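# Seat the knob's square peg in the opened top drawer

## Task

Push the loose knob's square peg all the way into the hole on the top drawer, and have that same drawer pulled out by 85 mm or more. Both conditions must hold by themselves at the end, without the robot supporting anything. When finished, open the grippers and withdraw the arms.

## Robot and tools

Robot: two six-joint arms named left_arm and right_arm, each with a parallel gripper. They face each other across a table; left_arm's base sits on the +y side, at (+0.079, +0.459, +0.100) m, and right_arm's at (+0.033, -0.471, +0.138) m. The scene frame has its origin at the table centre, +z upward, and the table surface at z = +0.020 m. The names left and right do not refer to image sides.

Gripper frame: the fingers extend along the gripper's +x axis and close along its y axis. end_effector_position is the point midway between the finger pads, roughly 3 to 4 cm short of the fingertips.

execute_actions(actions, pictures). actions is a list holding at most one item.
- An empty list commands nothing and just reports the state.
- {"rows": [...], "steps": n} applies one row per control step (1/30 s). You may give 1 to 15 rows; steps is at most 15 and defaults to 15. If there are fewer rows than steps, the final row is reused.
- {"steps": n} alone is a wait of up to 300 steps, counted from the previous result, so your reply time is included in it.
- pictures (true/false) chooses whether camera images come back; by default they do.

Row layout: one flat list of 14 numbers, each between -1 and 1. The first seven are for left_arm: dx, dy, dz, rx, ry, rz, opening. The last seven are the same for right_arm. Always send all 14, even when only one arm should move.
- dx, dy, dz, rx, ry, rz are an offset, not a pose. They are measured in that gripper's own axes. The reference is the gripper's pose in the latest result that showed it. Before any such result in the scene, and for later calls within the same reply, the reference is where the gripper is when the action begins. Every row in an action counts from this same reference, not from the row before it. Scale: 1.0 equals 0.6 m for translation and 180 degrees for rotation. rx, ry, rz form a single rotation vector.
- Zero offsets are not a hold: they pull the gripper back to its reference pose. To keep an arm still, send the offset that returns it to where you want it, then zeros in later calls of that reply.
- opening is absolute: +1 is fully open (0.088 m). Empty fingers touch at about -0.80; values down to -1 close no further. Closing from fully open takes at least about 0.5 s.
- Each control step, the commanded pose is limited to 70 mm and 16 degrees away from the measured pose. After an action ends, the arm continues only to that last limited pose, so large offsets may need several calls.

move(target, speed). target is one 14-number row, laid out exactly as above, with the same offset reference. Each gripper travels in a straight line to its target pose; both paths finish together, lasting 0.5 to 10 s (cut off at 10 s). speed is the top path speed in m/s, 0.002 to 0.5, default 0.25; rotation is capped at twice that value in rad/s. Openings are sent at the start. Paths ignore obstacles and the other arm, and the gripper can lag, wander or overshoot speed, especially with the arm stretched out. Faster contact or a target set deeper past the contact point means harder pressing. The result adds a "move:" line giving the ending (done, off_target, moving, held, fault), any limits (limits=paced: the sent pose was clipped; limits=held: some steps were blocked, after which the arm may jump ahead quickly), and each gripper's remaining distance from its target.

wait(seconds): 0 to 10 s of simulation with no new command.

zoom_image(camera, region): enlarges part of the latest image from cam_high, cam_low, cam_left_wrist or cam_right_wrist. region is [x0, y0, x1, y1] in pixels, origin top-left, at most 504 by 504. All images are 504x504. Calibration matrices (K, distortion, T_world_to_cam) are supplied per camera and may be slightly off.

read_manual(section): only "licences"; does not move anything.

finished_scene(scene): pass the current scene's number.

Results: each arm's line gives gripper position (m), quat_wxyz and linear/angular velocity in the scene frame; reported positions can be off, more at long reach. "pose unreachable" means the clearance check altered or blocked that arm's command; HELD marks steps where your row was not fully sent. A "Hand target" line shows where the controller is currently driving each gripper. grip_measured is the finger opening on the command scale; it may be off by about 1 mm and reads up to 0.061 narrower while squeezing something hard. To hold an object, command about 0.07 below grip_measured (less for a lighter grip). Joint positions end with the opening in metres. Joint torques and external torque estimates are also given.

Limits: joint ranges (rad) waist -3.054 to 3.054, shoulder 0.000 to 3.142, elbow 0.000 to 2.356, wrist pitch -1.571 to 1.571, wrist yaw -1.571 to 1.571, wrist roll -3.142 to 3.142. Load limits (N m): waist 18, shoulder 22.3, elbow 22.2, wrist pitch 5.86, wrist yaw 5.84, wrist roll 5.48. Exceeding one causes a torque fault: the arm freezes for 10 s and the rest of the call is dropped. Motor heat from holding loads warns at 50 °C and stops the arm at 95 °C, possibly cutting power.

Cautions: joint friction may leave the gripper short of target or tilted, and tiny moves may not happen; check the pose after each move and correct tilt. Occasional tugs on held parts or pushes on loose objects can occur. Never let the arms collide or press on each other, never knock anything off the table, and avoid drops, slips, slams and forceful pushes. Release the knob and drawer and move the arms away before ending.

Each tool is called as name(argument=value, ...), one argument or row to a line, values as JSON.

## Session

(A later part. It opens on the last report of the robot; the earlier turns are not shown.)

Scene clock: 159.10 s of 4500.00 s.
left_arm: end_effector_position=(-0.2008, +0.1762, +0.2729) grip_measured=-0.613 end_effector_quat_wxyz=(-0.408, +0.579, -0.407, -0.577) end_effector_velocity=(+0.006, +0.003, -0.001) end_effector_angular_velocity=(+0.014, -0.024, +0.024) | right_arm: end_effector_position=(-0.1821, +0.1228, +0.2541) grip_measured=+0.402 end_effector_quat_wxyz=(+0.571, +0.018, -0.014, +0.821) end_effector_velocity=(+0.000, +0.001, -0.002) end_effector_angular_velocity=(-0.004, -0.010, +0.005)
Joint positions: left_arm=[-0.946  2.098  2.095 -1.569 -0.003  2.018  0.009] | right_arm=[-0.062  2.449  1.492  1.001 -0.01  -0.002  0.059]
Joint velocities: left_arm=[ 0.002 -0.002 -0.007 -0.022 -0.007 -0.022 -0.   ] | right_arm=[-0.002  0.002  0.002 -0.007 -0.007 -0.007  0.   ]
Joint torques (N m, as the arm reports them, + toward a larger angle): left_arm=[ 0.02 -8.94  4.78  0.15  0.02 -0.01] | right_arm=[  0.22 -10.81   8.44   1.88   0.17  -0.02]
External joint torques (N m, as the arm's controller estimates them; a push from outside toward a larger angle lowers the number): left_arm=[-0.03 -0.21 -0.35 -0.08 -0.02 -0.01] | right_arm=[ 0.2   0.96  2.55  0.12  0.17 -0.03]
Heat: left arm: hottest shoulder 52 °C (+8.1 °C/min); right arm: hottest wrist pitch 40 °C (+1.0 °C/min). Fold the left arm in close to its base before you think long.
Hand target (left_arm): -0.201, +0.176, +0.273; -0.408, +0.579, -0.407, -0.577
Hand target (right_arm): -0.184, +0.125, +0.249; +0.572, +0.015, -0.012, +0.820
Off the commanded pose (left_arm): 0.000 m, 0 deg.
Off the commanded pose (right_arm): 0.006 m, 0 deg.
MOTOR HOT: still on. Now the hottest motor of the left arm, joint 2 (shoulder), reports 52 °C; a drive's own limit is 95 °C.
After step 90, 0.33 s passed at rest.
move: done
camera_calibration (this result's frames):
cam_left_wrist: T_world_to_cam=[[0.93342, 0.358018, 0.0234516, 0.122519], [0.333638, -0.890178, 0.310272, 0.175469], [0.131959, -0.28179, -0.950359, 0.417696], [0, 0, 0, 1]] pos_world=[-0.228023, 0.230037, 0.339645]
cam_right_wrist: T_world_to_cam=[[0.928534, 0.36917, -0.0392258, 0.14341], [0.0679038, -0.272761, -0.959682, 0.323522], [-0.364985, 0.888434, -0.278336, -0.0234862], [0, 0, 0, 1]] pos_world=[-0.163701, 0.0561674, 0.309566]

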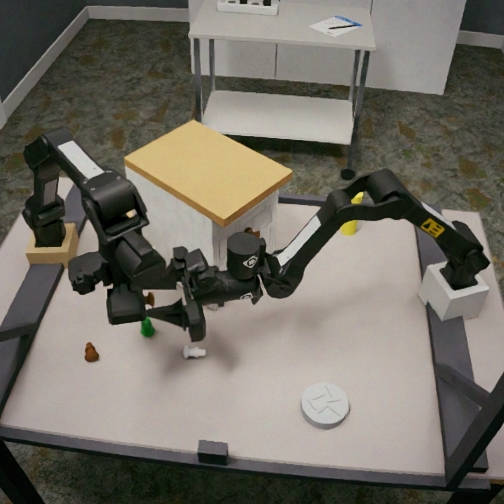

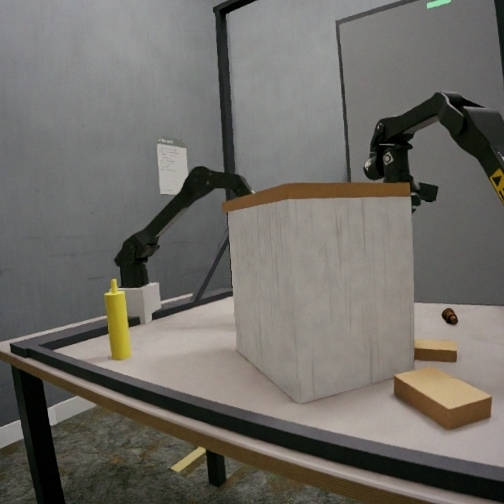

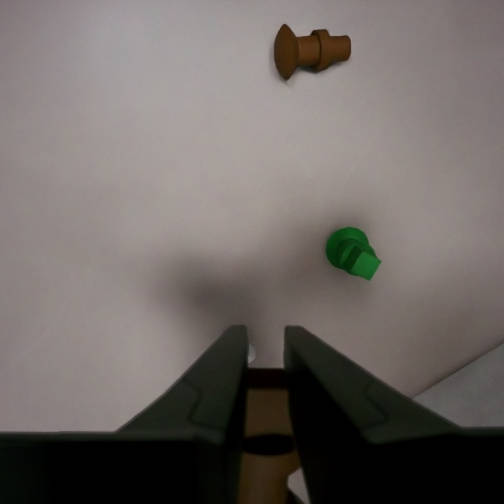

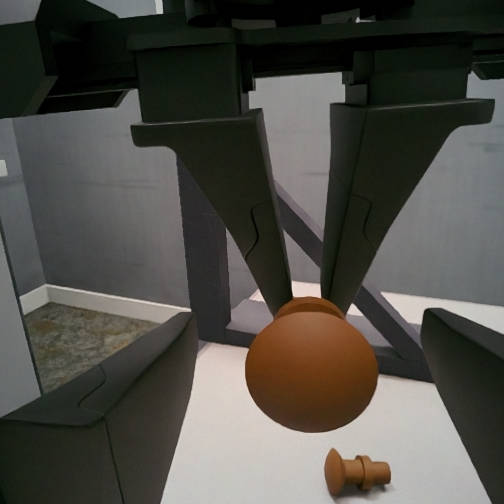

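execute_actions(
  actions=[
    {"rows":[[0,0,0,0,0,0,-0.68,0,0,0,0,0,0,-0.1],[0,0,0,0,0,0,-0.68,0,0,0,0,0,0,-0.1],[0,0,0,0,0,0,-0.68,0,0,0,0,0,0,-0.1],[0,0,0,0,0,0,-0.68,0,0,0,0,0,0,-0.42]],"steps":15},
  ],
)

Scene clock: 162.93 s of 4500.00 s.
left_arm: end_effector_position=(-0.2009, +0.1766, +0.2729) grip_measured=-0.613 end_effector_quat_wxyz=(-0.409, +0.579, -0.407, -0.577) end_effector_velocity=(+0.005, +0.002, -0.001) end_effector_angular_velocity=(+0.004, -0.035, +0.005) | right_arm: end_effector_position=(-0.1826, +0.1227, +0.2535) grip_measured=-0.348 end_effector_quat_wxyz=(+0.571, +0.017, -0.014, +0.821) end_effector_velocity=(-0.002, -0.001, -0.001) end_effector_angular_velocity=(-0.004, -0.010, +0.009)
Joint positions: left_arm=[-0.946  2.098  2.095 -1.57  -0.003  2.018  0.009] | right_arm=[-0.061  2.45   1.493  1.001 -0.01  -0.002  0.022]
Joint velocities: left_arm=[-0.002  0.002 -0.002 -0.022 -0.022 -0.007  0.   ] | right_arm=[ 0.002 -0.002 -0.002 -0.007 -0.007 -0.007 -0.   ]
Joint torques (N m, as the arm reports them, + toward a larger angle): left_arm=[ 0.19 -9.06  4.78  0.22  0.02  0.03] | right_arm=[ -0.06 -13.3    6.98   2.08  -0.01   0.  ]
External joint torques (N m, as the arm's controller estimates them; a push from outside toward a larger angle lowers the number): left_arm=[ 0.25 -0.37 -0.34 -0.01 -0.04  0.03] | right_arm=[-0.14 -1.46  1.04  0.31 -0.01 -0.01]
Heat: left arm: hottest shoulder 52 °C (+8.0 °C/min); right arm: hottest shoulder 39 °C (+0.0 °C/min). Fold the left arm in close to its base before you think long.
Hand target (left_arm): -0.201, +0.176, +0.273; -0.408, +0.579, -0.407, -0.577
Hand target (right_arm): -0.182, +0.123, +0.254; +0.571, +0.018, -0.014, +0.821
Off the commanded pose (left_arm): 0.000 m, 0 deg.
Off the commanded pose (right_arm): 0.001 m, 0 deg.
MOTOR HOT: still on. Now the hottest motor of the left arm, joint 2 (shoulder), reports 52 °C; a drive's own limit is 95 °C.
Steps of this call (steps 1 to 90: nothing new was sent; then 0.33 s passed at rest; steps 91 to 105: all 15 steps of this action). Readings (end_effector_position):
91: left_arm (-0.2008, +0.1762, +0.2729) | right_arm (-0.1822, +0.1229, +0.2535)
92: left_arm (-0.2008, +0.1762, +0.2729) | right_arm (-0.1822, +0.1229, +0.2535)
94: left_arm (-0.2008, +0.1762, +0.2729) | right_arm (-0.1822, +0.1229, +0.2535)
98: left_arm (-0.2007, +0.1763, +0.2729) | right_arm (-0.1826, +0.1227, +0.2535)
105: the state above
camera_calibration (this result's frames):
cam_left_wrist: T_world_to_cam=[[0.933686, 0.357288, 0.0239906, 0.122551], [0.332876, -0.890683, 0.309639, 0.175955], [0.131998, -0.28112, -0.950551, 0.417762], [0, 0, 0, 1]] pos_world=[-0.228139, 0.230375, 0.339681]
cam_right_wrist: T_world_to_cam=[[0.928267, 0.369836, -0.0392632, 0.143743], [0.0684847, -0.273742, -0.959362, 0.323073], [-0.365555, 0.887855, -0.279434, -0.023509], [0, 0, 0, 1]] pos_world=[-0.164151, 0.0561498, 0.309018]

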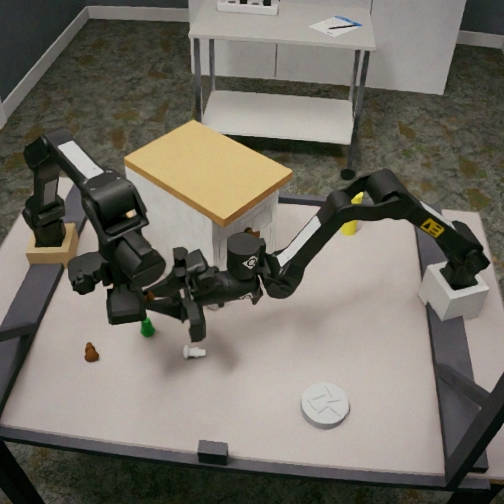

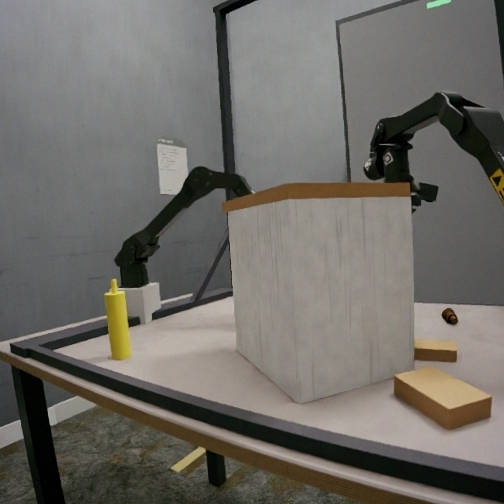

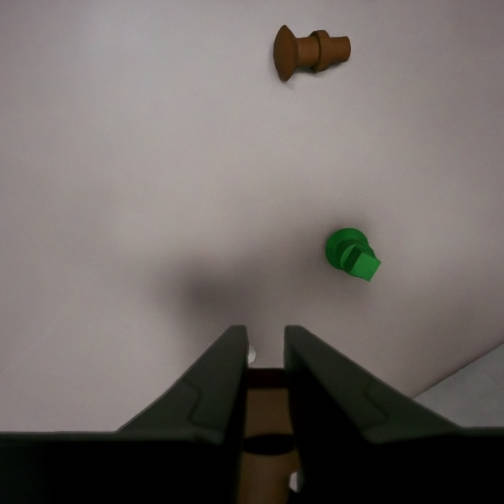

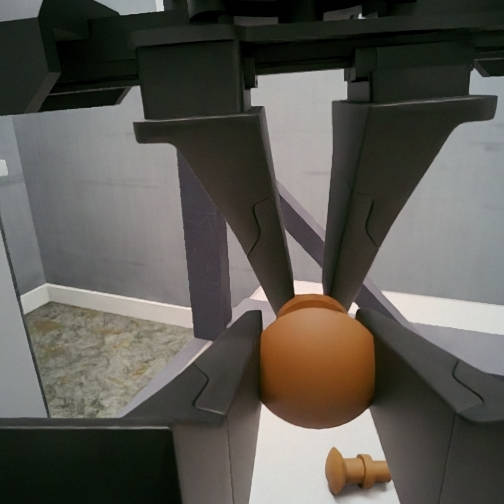

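Gripped. Left opens, then lifts away.

execute_actions(
  actions=[
    {"rows":[[0,0,0,0,0,0,-0.1,0,0,0,0,0,0,-0.43]],"steps":12},
  ],
  pictures=false,
)

move(
  target=[-0.1,0,0.04,0,0,0,-0.1,0,0,0,0,0,0,-0.43],
  speed=0.15,
)

Scene clock: 165.97 s of 4500.00 s.
left_arm: end_effector_position=(-0.2009, +0.1766, +0.2729) grip_measured=-0.122 end_effector_quat_wxyz=(-0.409, +0.579, -0.407, -0.577) end_effector_velocity=(-0.001, -0.001, +0.000) end_effector_angular_velocity=(-0.010, -0.000, +0.005) | right_arm: end_effector_position=(-0.1828, +0.1227, +0.2535) grip_measured=-0.348 end_effector_quat_wxyz=(+0.570, +0.017, -0.014, +0.821) end_effector_velocity=(+0.001, +0.000, -0.001) end_effector_angular_velocity=(-0.009, +0.003, +0.015)
Joint positions: left_arm=[-0.946  2.098  2.095 -1.57  -0.003  2.018  0.033] | right_arm=[-0.061  2.45   1.493  1.001 -0.01  -0.002  0.022]
Joint velocities: left_arm=[-0.002 -0.002 -0.002  0.007 -0.007 -0.007  0.008] | right_arm=[-0.007 -0.002 -0.002 -0.007 -0.022  0.007 -0.   ]
Joint torques (N m, as the arm reports them, + toward a larger angle): left_arm=[-0.08 -8.94  4.83  0.17  0.05  0.07] | right_arm=[ -0.06 -13.37   6.93   2.06   0.    -0.02]
External joint torques (N m, as the arm's controller estimates them; a push from outside toward a larger angle lowers the number): left_arm=[-0.08 -0.19 -0.34 -0.08  0.    0.07] | right_arm=[ 0.03 -1.53  1.    0.28  0.   -0.03]
Heat: left arm: hottest shoulder 51 °C (+6.0 °C/min); right arm: hottest shoulder 40 °C (+1.0 °C/min). Fold the left arm in close to its base before you think long.
Hand target (left_arm): -0.201, +0.177, +0.273; -0.409, +0.579, -0.407, -0.577
Hand target (right_arm): -0.183, +0.123, +0.253; +0.570, +0.017, -0.014, +0.821
Off the commanded pose (left_arm): 0.000 m, 0 deg.
Off the commanded pose (right_arm): 0.000 m, 0 deg.
MOTOR HOT: still on. Now the hottest motor of the left arm, joint 2 (shoulder), reports 51 °C; a drive's own limit is 95 °C.
Steps of this call (steps 1 to 79: nothing new was sent; steps 80 to 91: all 12 steps of this action). Readings (end_effector_position):
80: left_arm (-0.2009, +0.1766, +0.2729) | right_arm (-0.1826, +0.1227, +0.2535)
81: left_arm (-0.2009, +0.1766, +0.2729) | right_arm (-0.1828, +0.1227, +0.2535)
83: left_arm (-0.2009, +0.1766, +0.2729) | right_arm (-0.1828, +0.1227, +0.2535)
87: left_arm (-0.2009, +0.1766, +0.2729) | right_arm (-0.1828, +0.1227, +0.2535)
91: the state above

Scene clock: 167.10 s of 4500.00 s.
left_arm: end_effector_position=(-0.2083, +0.1971, +0.3232) grip_measured=-0.103 end_effector_quat_wxyz=(-0.359, +0.567, -0.454, -0.586) end_effector_velocity=(-0.001, -0.001, -0.001) end_effector_angular_velocity=(-0.005, -0.001, +0.020) | right_arm: end_effector_position=(-0.1828, +0.1227, +0.2535) grip_measured=-0.348 end_effector_quat_wxyz=(+0.570, +0.017, -0.014, +0.821) end_effector_velocity=(+0.001, -0.000, -0.001) end_effector_angular_velocity=(-0.004, -0.010, +0.005)
Joint positions: left_arm=[-0.997  1.976  2.113 -1.57  -0.003  1.966  0.034] | right_arm=[-0.061  2.45   1.493  1.001 -0.01  -0.002  0.022]
Joint velocities: left_arm=[-0.002  0.002 -0.002  0.007 -0.007 -0.022 -0.   ] | right_arm=[-0.002 -0.002 -0.002 -0.007 -0.007 -0.007 -0.   ]
Joint torques (N m, as the arm reports them, + toward a larger angle): left_arm=[ -0.27 -10.04   6.     0.27   0.09  -0.07] | right_arm=[  0.   -13.18   7.02   2.06  -0.01   0.01]
External joint torques (N m, as the arm's controller estimates them; a push from outside toward a larger angle lowers the number): left_arm=[-0.31 -2.12  0.84 -0.23  0.03 -0.06] | right_arm=[-0.06 -1.42  1.14  0.29 -0.01  0.  ]
Heat: left arm: hottest shoulder 51 °C (+6.1 °C/min); right arm: hottest shoulder 41 °C (+2.0 °C/min). Fold the left arm in close to its base before you think long.
Hand target (left_arm): -0.209, +0.199, +0.332; -0.350, +0.564, -0.463, -0.588
Hand target (right_arm): -0.183, +0.123, +0.253; +0.570, +0.017, -0.014, +0.821
Off the commanded pose (left_arm): 0.010 m, 8 deg.
Off the commanded pose (right_arm): 0.000 m, 0 deg.
MOTOR HOT: still on. Now the hottest motor of the left arm, joint 2 (shoulder), reports 51 °C; a drive's own limit is 95 °C.
joint sent to its limit (left arm) — the command would take joint 4 (wrist pitch) past its lower limit, so that joint was sent only as far as its limit.
move: off_target (left_arm)
camera_calibration (this result's frames):
cam_left_wrist: T_world_to_cam=[[0.928803, 0.354775, -0.107045, 0.162755], [0.368972, -0.858541, 0.356044, 0.167278], [0.0344127, -0.370191, -0.928318, 0.462434], [0, 0, 0, 1]] pos_world=[-0.228802, 0.257063, 0.38715]
cam_right_wrist: T_world_to_cam=[[0.928126, 0.37019, -0.0392632, 0.143914], [0.0685891, -0.273716, -0.959362, 0.323082], [-0.365893, 0.887715, -0.279434, -0.0235634], [0, 0, 0, 1]] pos_world=[-0.164352, 0.0560745, 0.309018]

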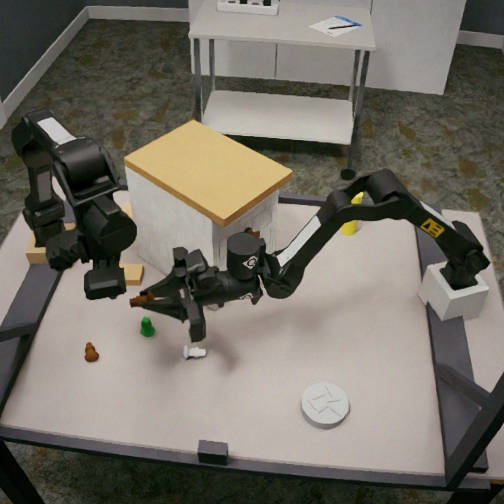

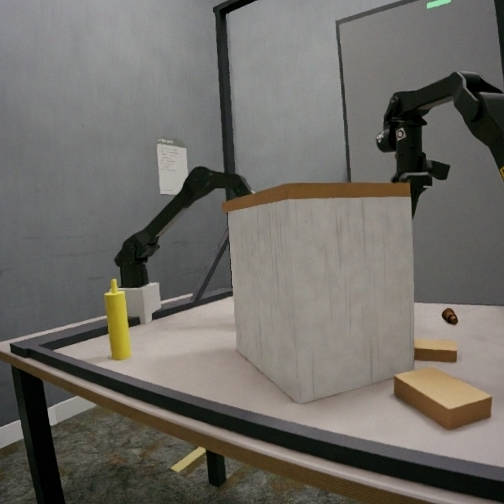

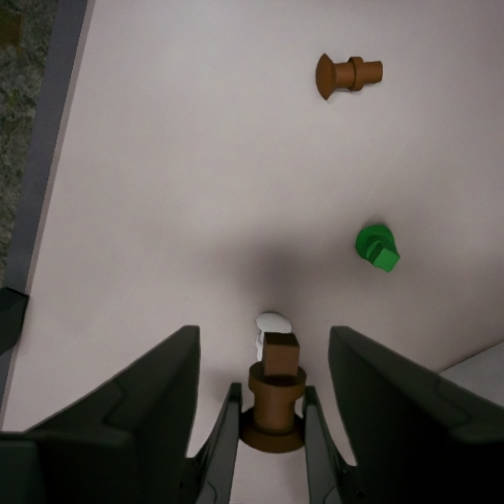

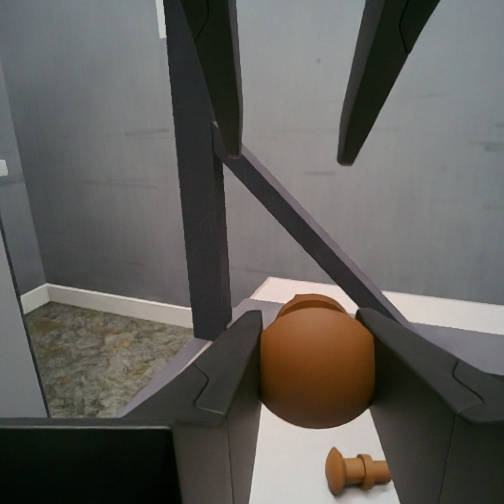

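move(
  target=[0,-0.2,0.14,0,0,0,0.2,-0.33,0,0.01,0,0,0,-0.43],
  speed=0.25,
)

move(
  target=[0,0,0,0,0,0,0.2,-0.183,-0.133,0,0,0,-0.319,-0.43],
  speed=0.2,
)

Scene clock: 184.70 s of 4500.00 s.
left_arm: end_effector_position=(-0.1264, +0.3140, +0.3030) grip_measured=+0.197 end_effector_quat_wxyz=(-0.362, +0.567, -0.451, -0.587) end_effector_velocity=(+0.005, +0.000, +0.002) end_effector_angular_velocity=(-0.019, -0.010, +0.008) | right_arm: end_effector_position=(-0.1150, -0.0610, +0.2505) grip_measured=-0.348 end_effector_quat_wxyz=(+0.572, +0.016, -0.013, +0.820) end_effector_velocity=(+0.003, -0.002, +0.003) end_effector_angular_velocity=(+0.009, -0.004, -0.010)
Joint positions: left_arm=[-1.131  1.408  1.388 -1.422 -0.016  1.832  0.049] | right_arm=[-0.064  2.018  0.544  1.515 -0.01  -0.002  0.022]
Joint velocities: left_arm=[-0.002 -0.017 -0.007 -0.007 -0.022 -0.007 -0.   ] | right_arm=[-0.002 -0.012 -0.012  0.007  0.007 -0.007 -0.   ]
Joint torques (N m, as the arm reports them, + toward a larger angle): left_arm=[-0.39 -6.11  3.97  0.63 -0.15 -0.09] | right_arm=[-0.24 -8.96  3.45  2.14 -0.18  0.  ]
External joint torques (N m, as the arm's controller estimates them; a push from outside toward a larger angle lowers the number): left_arm=[-0.41 -1.82 -1.45  0.17 -0.19 -0.08] | right_arm=[-0.27 -1.94 -0.24  0.35 -0.18 -0.01]
Heat: left arm: hottest shoulder 50 °C (-1.0 °C/min); right arm: hottest shoulder 44 °C (+5.0 °C/min). Fold the left arm in close to its base before you think long.
Hand target (left_arm): -0.125, +0.316, +0.304; -0.359, +0.566, -0.454, -0.587
Hand target (right_arm): -0.113, -0.063, +0.252; +0.571, +0.017, -0.013, +0.821
Off the commanded pose (left_arm): 0.003 m, 1 deg.
Off the commanded pose (right_arm): 0.002 m, 0 deg.
MOTOR HOT: still on. Now the hottest motor of the left arm, joint 2 (shoulder), reports 50 °C; a drive's own limit is 95 °C.
After step 90, 13.17 s passed at rest.
move: done
camera_calibration (this result's frames):
cam_left_wrist: T_world_to_cam=[[0.929014, 0.356256, -0.100077, 0.0404749], [0.368031, -0.861341, 0.350207, 0.247166], [0.0385626, -0.362178, -0.931311, 0.48299], [0, 0, 0, 1]] pos_world=[-0.147192, 0.373403, 0.367305]
cam_right_wrist: T_world_to_cam=[[0.929138, 0.36764, -0.0392935, 0.148782], [0.0685039, -0.27561, -0.958826, 0.265023], [-0.363332, 0.888189, -0.281264, 0.164234], [0, 0, 0, 1]] pos_world=[-0.0967228, -0.127526, 0.30615]

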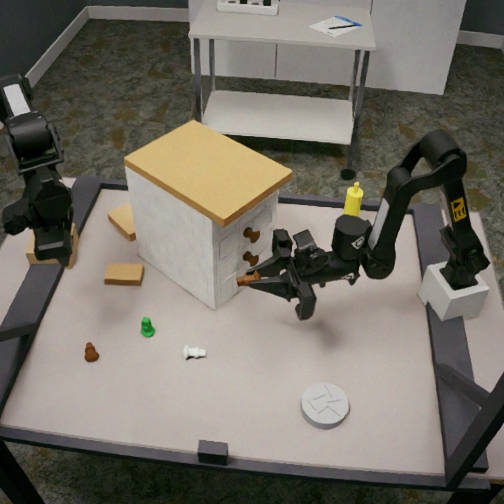

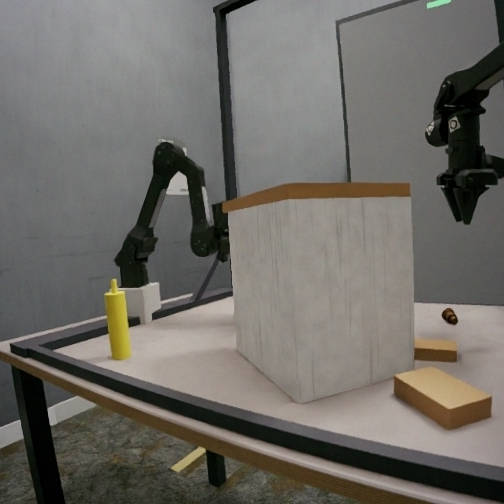

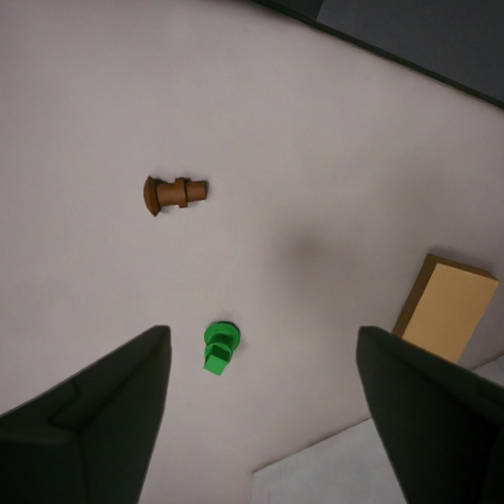

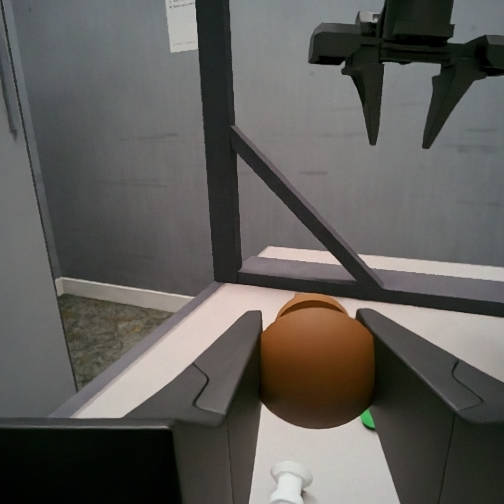

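Scene clock: 187.63 s of 4500.00 s.
left_arm: end_effector_position=(-0.1264, +0.3140, +0.3030) grip_measured=+0.197 end_effector_quat_wxyz=(-0.362, +0.567, -0.451, -0.587) end_effector_velocity=(+0.001, +0.003, -0.000) end_effector_angular_velocity=(+0.009, -0.003, -0.011) | right_arm: end_effector_position=(-0.0018, -0.1353, +0.2455) grip_measured=-0.348 end_effector_quat_wxyz=(+0.895, +0.013, +0.002, +0.447) end_effector_velocity=(+0.000, +0.000, -0.001) end_effector_angular_velocity=(-0.011, -0.010, +0.005)
Joint positions: left_arm=[-1.131  1.408  1.388 -1.422 -0.016  1.832  0.049] | right_arm=[0.12  1.949 0.394 1.577 1.173 0.004 0.022]
Joint velocities: left_arm=[-0.002 -0.002 -0.002 -0.007  0.007  0.007 -0.   ] | right_arm=[-0.002 -0.002 -0.002 -0.007 -0.007 -0.007 -0.   ]
Joint torques (N m, as the arm reports them, + toward a larger angle): left_arm=[ 0.01 -4.58  5.04  0.42  0.01 -0.02] | right_arm=[ 0.3  -6.52  3.6   1.7   0.15  0.15]
External joint torques (N m, as the arm's controller estimates them; a push from outside toward a larger angle lowers the number): left_arm=[ 0.02 -0.32 -0.37 -0.05 -0.03 -0.02] | right_arm=[ 0.3  -0.92  0.81  0.35  0.17  0.14]
Heat: left arm: hottest shoulder 49 °C (-3.1 °C/min); right arm: hottest shoulder 44 °C (+4.1 °C/min). Fold the left arm in close to its base before you think long.
Hand target (left_arm): -0.126, +0.314, +0.303; -0.362, +0.567, -0.451, -0.587
Hand target (right_arm): -0.002, -0.136, +0.246; +0.895, +0.016, +0.003, +0.445
Off the commanded pose (left_arm): 0.000 m, 0 deg.
Off the commanded pose (right_arm): 0.001 m, 1 deg.
MOTOR HOT: still on. Now the hottest motor of the left arm, joint 2 (shoulder), reports 49 °C; a drive's own limit is 95 °C.
joint sent to its limit (right arm) — the command would take joint 4 (wrist pitch) past its upper limit, so that joint was sent only as far as its limit.
move: done
camera_calibration (this result's frames):
cam_left_wrist: T_world_to_cam=[[0.929014, 0.356256, -0.100077, 0.0404749], [0.368031, -0.861341, 0.350207, 0.247166], [0.0385626, -0.362178, -0.931311, 0.48299], [0, 0, 0, 1]] pos_world=[-0.147192, 0.373403, 0.367305]
cam_right_wrist: T_world_to_cam=[[0.810254, -0.582211, -0.0672212, -0.0510957], [-0.234214, -0.216525, -0.947766, 0.236769], [0.537245, 0.783676, -0.311802, 0.264918], [0, 0, 0, 1]] pos_world=[-0.0454706, -0.186092, 0.303569]

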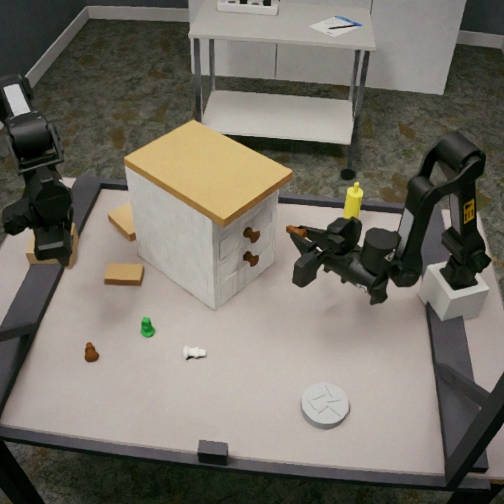

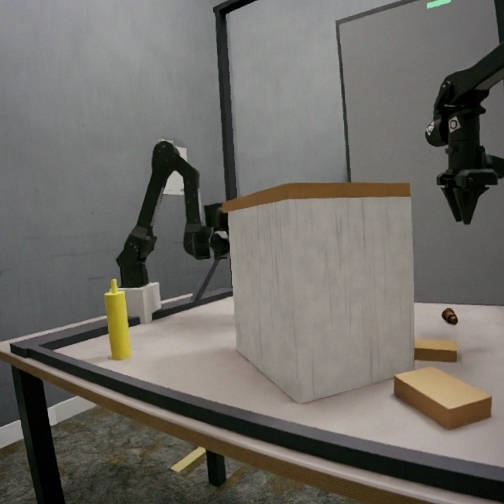

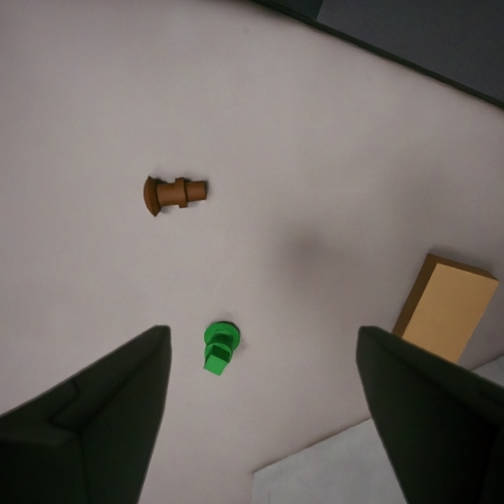

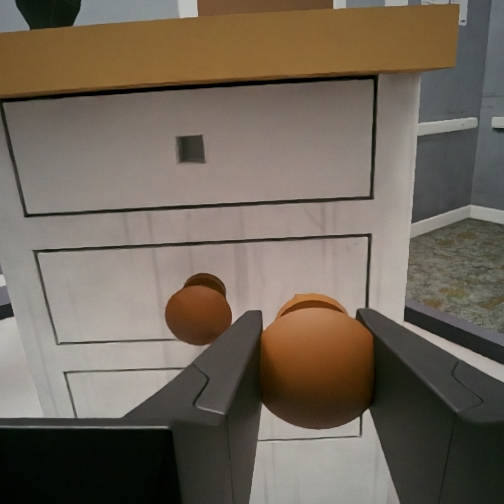

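move(
  target=[0,0,0,0,0,0,0.2,0.08,0.068,0.065,0,0,0,-0.43],
  speed=0.15,
)

Scene clock: 191.83 s of 4500.00 s.
left_arm: end_effector_position=(-0.1264, +0.3140, +0.3030) grip_measured=+0.197 end_effector_quat_wxyz=(-0.362, +0.567, -0.451, -0.587) end_effector_velocity=(+0.004, -0.001, -0.002) end_effector_angular_velocity=(-0.012, -0.023, -0.007) | right_arm: end_effector_position=(-0.0048, -0.0758, +0.2797) grip_measured=-0.348 end_effector_quat_wxyz=(+0.895, +0.003, +0.001, +0.445) end_effector_velocity=(-0.000, +0.002, -0.000) end_effector_angular_velocity=(-0.024, -0.015, +0.005)
Joint positions: left_arm=[-1.131  1.408  1.388 -1.422 -0.016  1.832  0.049] | right_arm=[0.03  1.883 0.636 1.249 1.086 0.004 0.022]
Joint velocities: left_arm=[-0.002 -0.002 -0.007 -0.007 -0.022  0.007  0.   ] | right_arm=[-0.002 -0.007  0.007 -0.037 -0.007 -0.007 -0.   ]
Joint torques (N m, as the arm reports them, + toward a larger angle): left_arm=[ 0.04 -4.51  5.06  0.4   0.02  0.  ] | right_arm=[-0.11 -8.73  6.6   1.51 -0.18  0.15]
External joint torques (N m, as the arm's controller estimates them; a push from outside toward a larger angle lowers the number): left_arm=[ 0.02 -0.31 -0.31 -0.07 -0.02  0.01] | right_arm=[-0.12 -1.96  2.25  0.1  -0.19  0.14]
Heat: left arm: hottest shoulder 48 °C (-5.0 °C/min); right arm: hottest shoulder 43 °C (+3.0 °C/min). Fold the left arm in close to its base before you think long.
Hand target (left_arm): -0.126, +0.314, +0.303; -0.362, +0.567, -0.451, -0.587
Hand target (right_arm): -0.005, -0.073, +0.286; +0.895, +0.013, +0.002, +0.446
Off the commanded pose (left_arm): 0.000 m, 0 deg.
Off the commanded pose (right_arm): 0.007 m, 1 deg.
MOTOR HOT: still on. Now the hottest motor of the left arm, joint 2 (shoulder), reports 48 °C; a drive's own limit is 95 °C.
After step 90, 0.20 s passed at rest.
move: done
camera_calibration (this result's frames):
cam_left_wrist: T_world_to_cam=[[0.929014, 0.356256, -0.100077, 0.0404749], [0.368031, -0.861341, 0.350207, 0.247166], [0.0385626, -0.362178, -0.931311, 0.48299], [0, 0, 0, 1]] pos_world=[-0.147192, 0.373403, 0.367305]
cam_right_wrist: T_world_to_cam=[[0.809302, -0.585399, -0.0483542, -0.0172667], [-0.224849, -0.232693, -0.946201, 0.27967], [0.542654, 0.776635, -0.319945, 0.232353], [0, 0, 0, 1]] pos_world=[-0.0492299, -0.125484, 0.338129]

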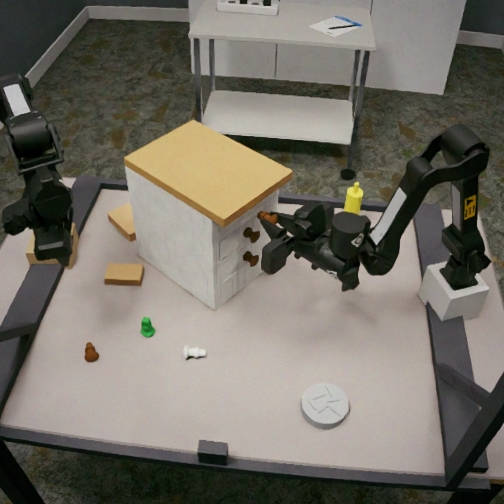

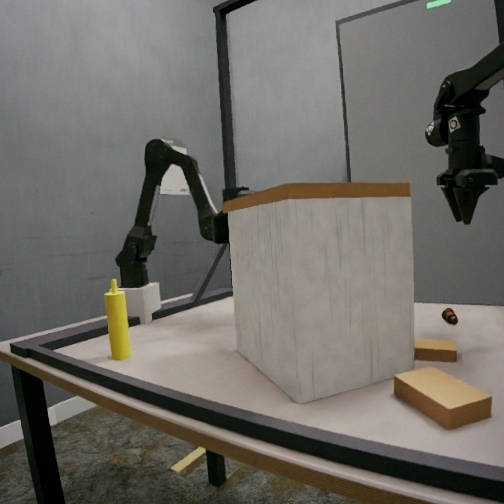

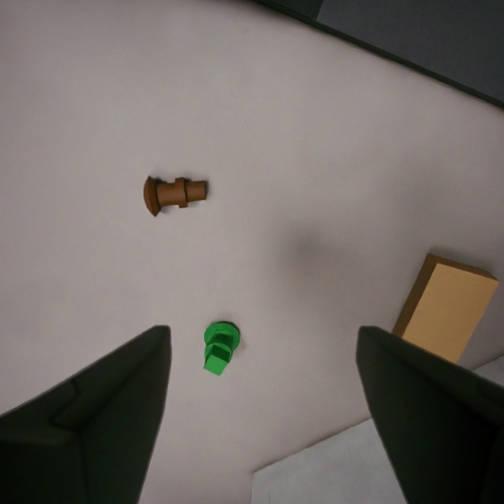

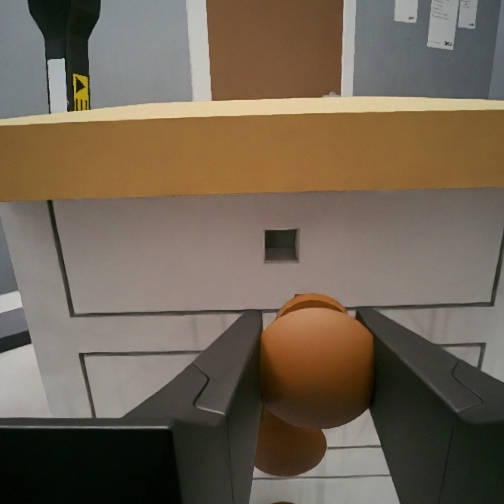

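execute_actions(
  actions=[
    {"rows":[[0,0,0,0,0,0,0.2,0.03,0.006,0.022,0,0,0,-0.43]],"steps":15},
  ],
)

zoom_image(
  camera="cam_right_wrist",
  region=[230,200,390,360],
)

Scene clock: 197.80 s of 4500.00 s.
left_arm: end_effector_position=(-0.1264, +0.3140, +0.3030) grip_measured=+0.197 end_effector_quat_wxyz=(-0.362, +0.567, -0.451, -0.587) end_effector_velocity=(+0.003, -0.001, -0.000) end_effector_angular_velocity=(-0.013, -0.018, +0.008) | right_arm: end_effector_position=(+0.0031, -0.0619, +0.2865) grip_measured=-0.348 end_effector_quat_wxyz=(+0.896, -0.006, +0.001, +0.445) end_effector_velocity=(-0.000, +0.003, -0.002) end_effector_angular_velocity=(-0.029, -0.016, +0.015)
Joint positions: left_arm=[-1.131  1.408  1.388 -1.422 -0.016  1.832  0.049] | right_arm=[-0.011  1.872  0.684  1.172  1.046  0.004  0.022]
Joint velocities: left_arm=[-0.002 -0.002 -0.002 -0.007 -0.022 -0.007 -0.   ] | right_arm=[-0.007 -0.002  0.007 -0.037 -0.022 -0.007 -0.   ]
Joint torques (N m, as the arm reports them, + toward a larger angle): left_arm=[ 0.08 -4.49  5.09  0.38  0.05  0.03] | right_arm=[-0.19 -8.83  7.19  1.51 -0.18 -0.04]
External joint torques (N m, as the arm's controller estimates them; a push from outside toward a larger angle lowers the number): left_arm=[ 0.08 -0.26 -0.3  -0.08  0.    0.03] | right_arm=[-0.19 -1.88  2.52  0.07 -0.19 -0.05]
Heat: left arm: hottest shoulder 47 °C (-7.0 °C/min); right arm: hottest shoulder 43 °C (+3.0 °C/min).
Hand target (left_arm): -0.126, +0.314, +0.303; -0.362, +0.567, -0.451, -0.587
Hand target (right_arm): +0.003, -0.059, +0.293; +0.895, +0.002, +0.001, +0.445
Off the commanded pose (left_arm): 0.000 m, 0 deg.
Off the commanded pose (right_arm): 0.007 m, 1 deg.
MOTOR HOT: cleared. Now the hottest motor of the left arm, joint 2 (shoulder), reports 47 °C.
Steps of this call (steps 1 to 90: nothing new was sent; then 2.47 s passed at rest; steps 91 to 105: all 15 steps of this action). Readings (end_effector_position):
91: left_arm (-0.1264, +0.3140, +0.3030) | right_arm (-0.0049, -0.0742, +0.2797)
92: left_arm (-0.1264, +0.3140, +0.3030) | right_arm (-0.0039, -0.0716, +0.2802)
94: left_arm (-0.1264, +0.3140, +0.3030) | right_arm (-0.0001, -0.0670, +0.2832)
98: left_arm (-0.1264, +0.3140, +0.3030) | right_arm (+0.0034, -0.0630, +0.2871)
105: the state above
camera_calibration (this result's frames):
cam_left_wrist: T_world_to_cam=[[0.929014, 0.356256, -0.100077, 0.0404749], [0.368031, -0.861341, 0.350207, 0.247166], [0.0385626, -0.362178, -0.931311, 0.48299], [0, 0, 0, 1]] pos_world=[-0.147192, 0.373403, 0.367305]
cam_right_wrist: T_world_to_cam=[[0.808441, -0.58759, -0.0340851, -0.0194433], [-0.219381, -0.247088, -0.943832, 0.289552], [0.546164, 0.77051, -0.328662, 0.221594], [0, 0, 0, 1]] pos_world=[-0.0417855, -0.11062, 0.345456]

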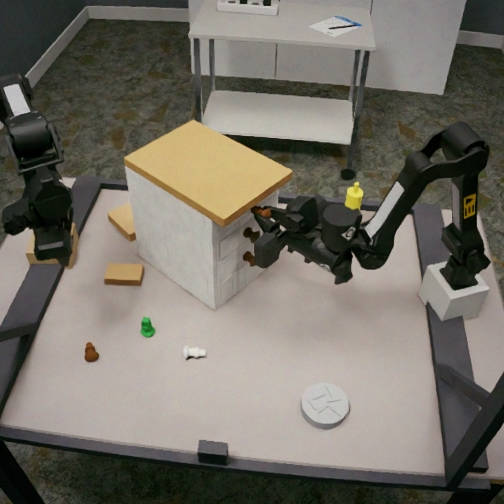

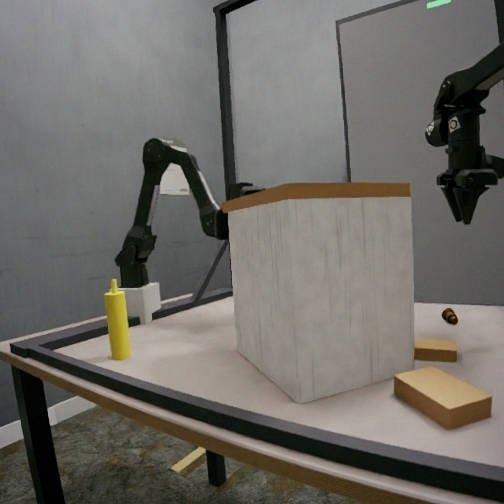

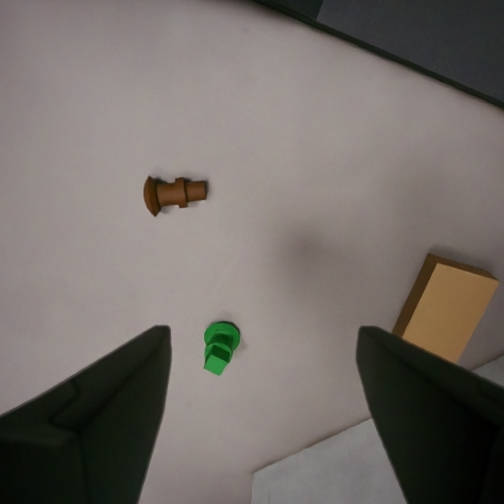

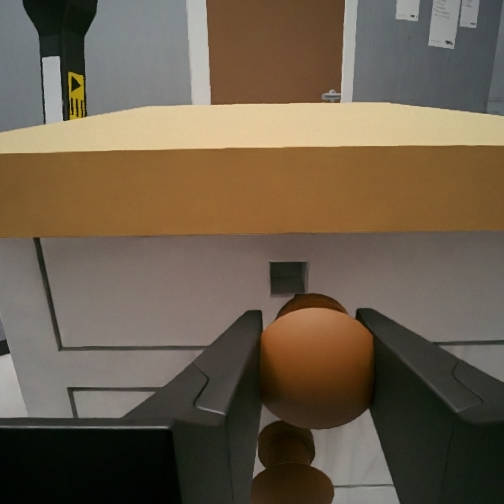

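Region (230, 200, 390, 360) of cam_right_wrist's 504x504 image, scaled by 3.150, with more detail than that image has.

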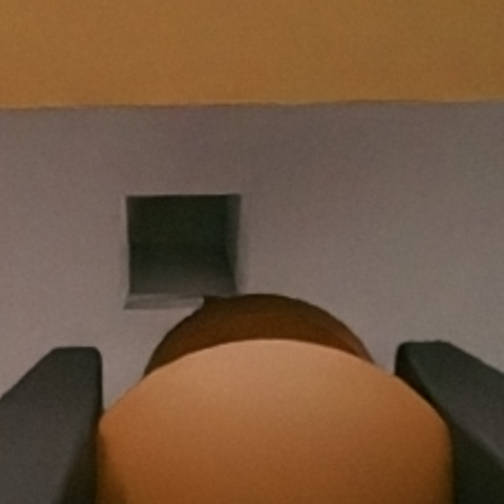

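execute_actions(
  actions=[
    {"rows":[[0,0,0,0,0,0,0.2,0,0,0.004,0,0,0.028,-0.43]],"steps":15},
  ],
)

zoom_image(
  camera="cam_right_wrist",
  region=[230,200,390,360],
)

Scene clock: 218.70 s of 4500.00 s.
left_arm: end_effector_position=(-0.1264, +0.3140, +0.3030) grip_measured=+0.197 end_effector_quat_wxyz=(-0.362, +0.567, -0.451, -0.587) end_effector_velocity=(+0.003, -0.001, -0.000) end_effector_angular_velocity=(-0.013, -0.018, +0.008) | right_arm: end_effector_position=(+0.0012, -0.0598, +0.2888) grip_measured=-0.348 end_effector_quat_wxyz=(+0.876, -0.004, +0.002, +0.482) end_effector_velocity=(+0.001, +0.000, -0.001) end_effector_angular_velocity=(-0.019, -0.021, +0.015)
Joint positions: left_arm=[-1.131  1.408  1.388 -1.422 -0.016  1.832  0.049] | right_arm=[-0.031  1.841  0.653  1.176  0.943  0.004  0.022]
Joint velocities: left_arm=[-0.002 -0.002 -0.002 -0.007 -0.022 -0.007 -0.   ] | right_arm=[-0.007 -0.007 -0.007 -0.007 -0.022 -0.022 -0.   ]
Joint torques (N m, as the arm reports them, + toward a larger angle): left_arm=[-0.11 -4.46  4.94  0.43  0.06  0.01] | right_arm=[-0.29 -8.75  4.35  1.88 -0.12 -0.06]
External joint torques (N m, as the arm's controller estimates them; a push from outside toward a larger angle lowers the number): left_arm=[-0.12 -0.2  -0.46 -0.03  0.02  0.02] | right_arm=[-0.25 -1.98 -0.36  0.38 -0.13 -0.07]
Heat: left arm: hottest shoulder 43 °C (-9.1 °C/min); right arm: hottest shoulder 42 °C (+2.0 °C/min).
Hand target (left_arm): -0.126, +0.314, +0.303; -0.362, +0.567, -0.451, -0.587
Hand target (right_arm): +0.003, -0.062, +0.289; +0.875, -0.005, +0.002, +0.483
Off the commanded pose (left_arm): 0.000 m, 0 deg.
Off the commanded pose (right_arm): 0.003 m, 0 deg.
Steps of this call (steps 1 to 90: nothing new was sent; then 17.40 s passed at rest; steps 91 to 105: all 15 steps of this action). Readings (end_effector_position):
91: left_arm (-0.1264, +0.3140, +0.3030) | right_arm (+0.0021, -0.0608, +0.2872)
92: left_arm (-0.1264, +0.3140, +0.3030) | right_arm (+0.0009, -0.0598, +0.2874)
94: left_arm (-0.1264, +0.3140, +0.3030) | right_arm (+0.0011, -0.0597, +0.2889)
98: left_arm (-0.1264, +0.3140, +0.3030) | right_arm (+0.0018, -0.0597, +0.2897)
105: the state above
camera_calibration (this result's frames):
cam_left_wrist: T_world_to_cam=[[0.929014, 0.356256, -0.100077, 0.0404749], [0.368031, -0.861341, 0.350207, 0.247166], [0.0385626, -0.362178, -0.931311, 0.48299], [0, 0, 0, 1]] pos_world=[-0.147192, 0.373403, 0.367305]
cam_right_wrist: T_world_to_cam=[[0.854957, -0.517371, -0.0371015, -0.0116124], [-0.200087, -0.262961, -0.943831, 0.290891], [0.478554, 0.814358, -0.328339, 0.224324], [0, 0, 0, 1]] pos_world=[-0.0392194, -0.112195, 0.347776]

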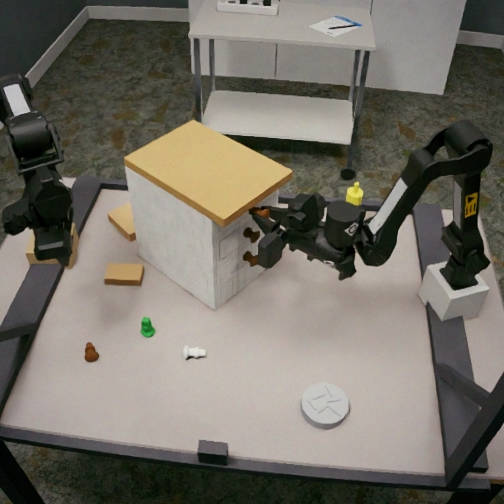

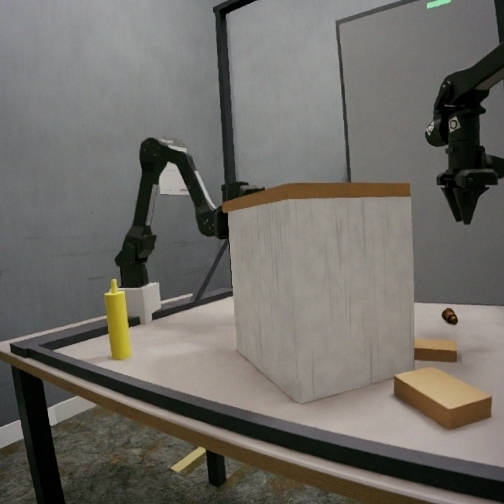

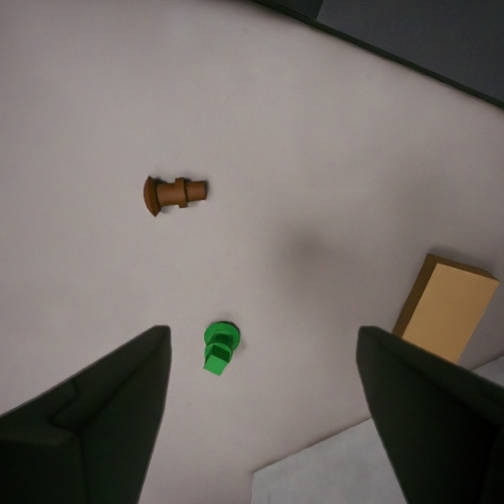

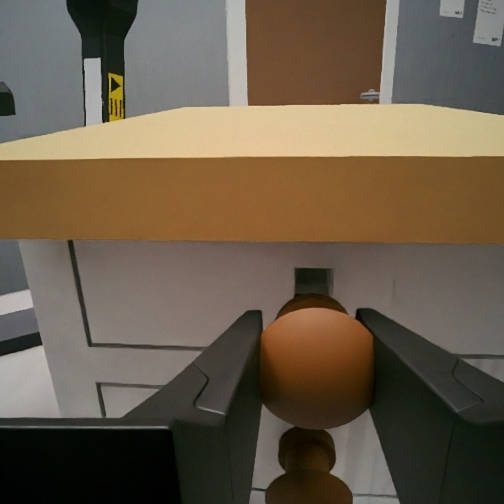

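Region (230, 200, 390, 360) of cam_right_wrist's 504x504 image, scaled by 3.150, with more detail than that image has.

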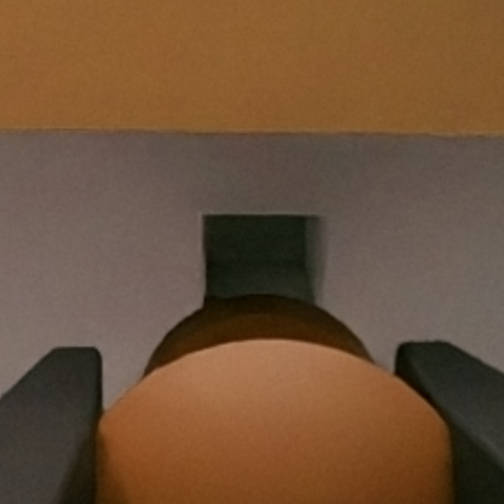

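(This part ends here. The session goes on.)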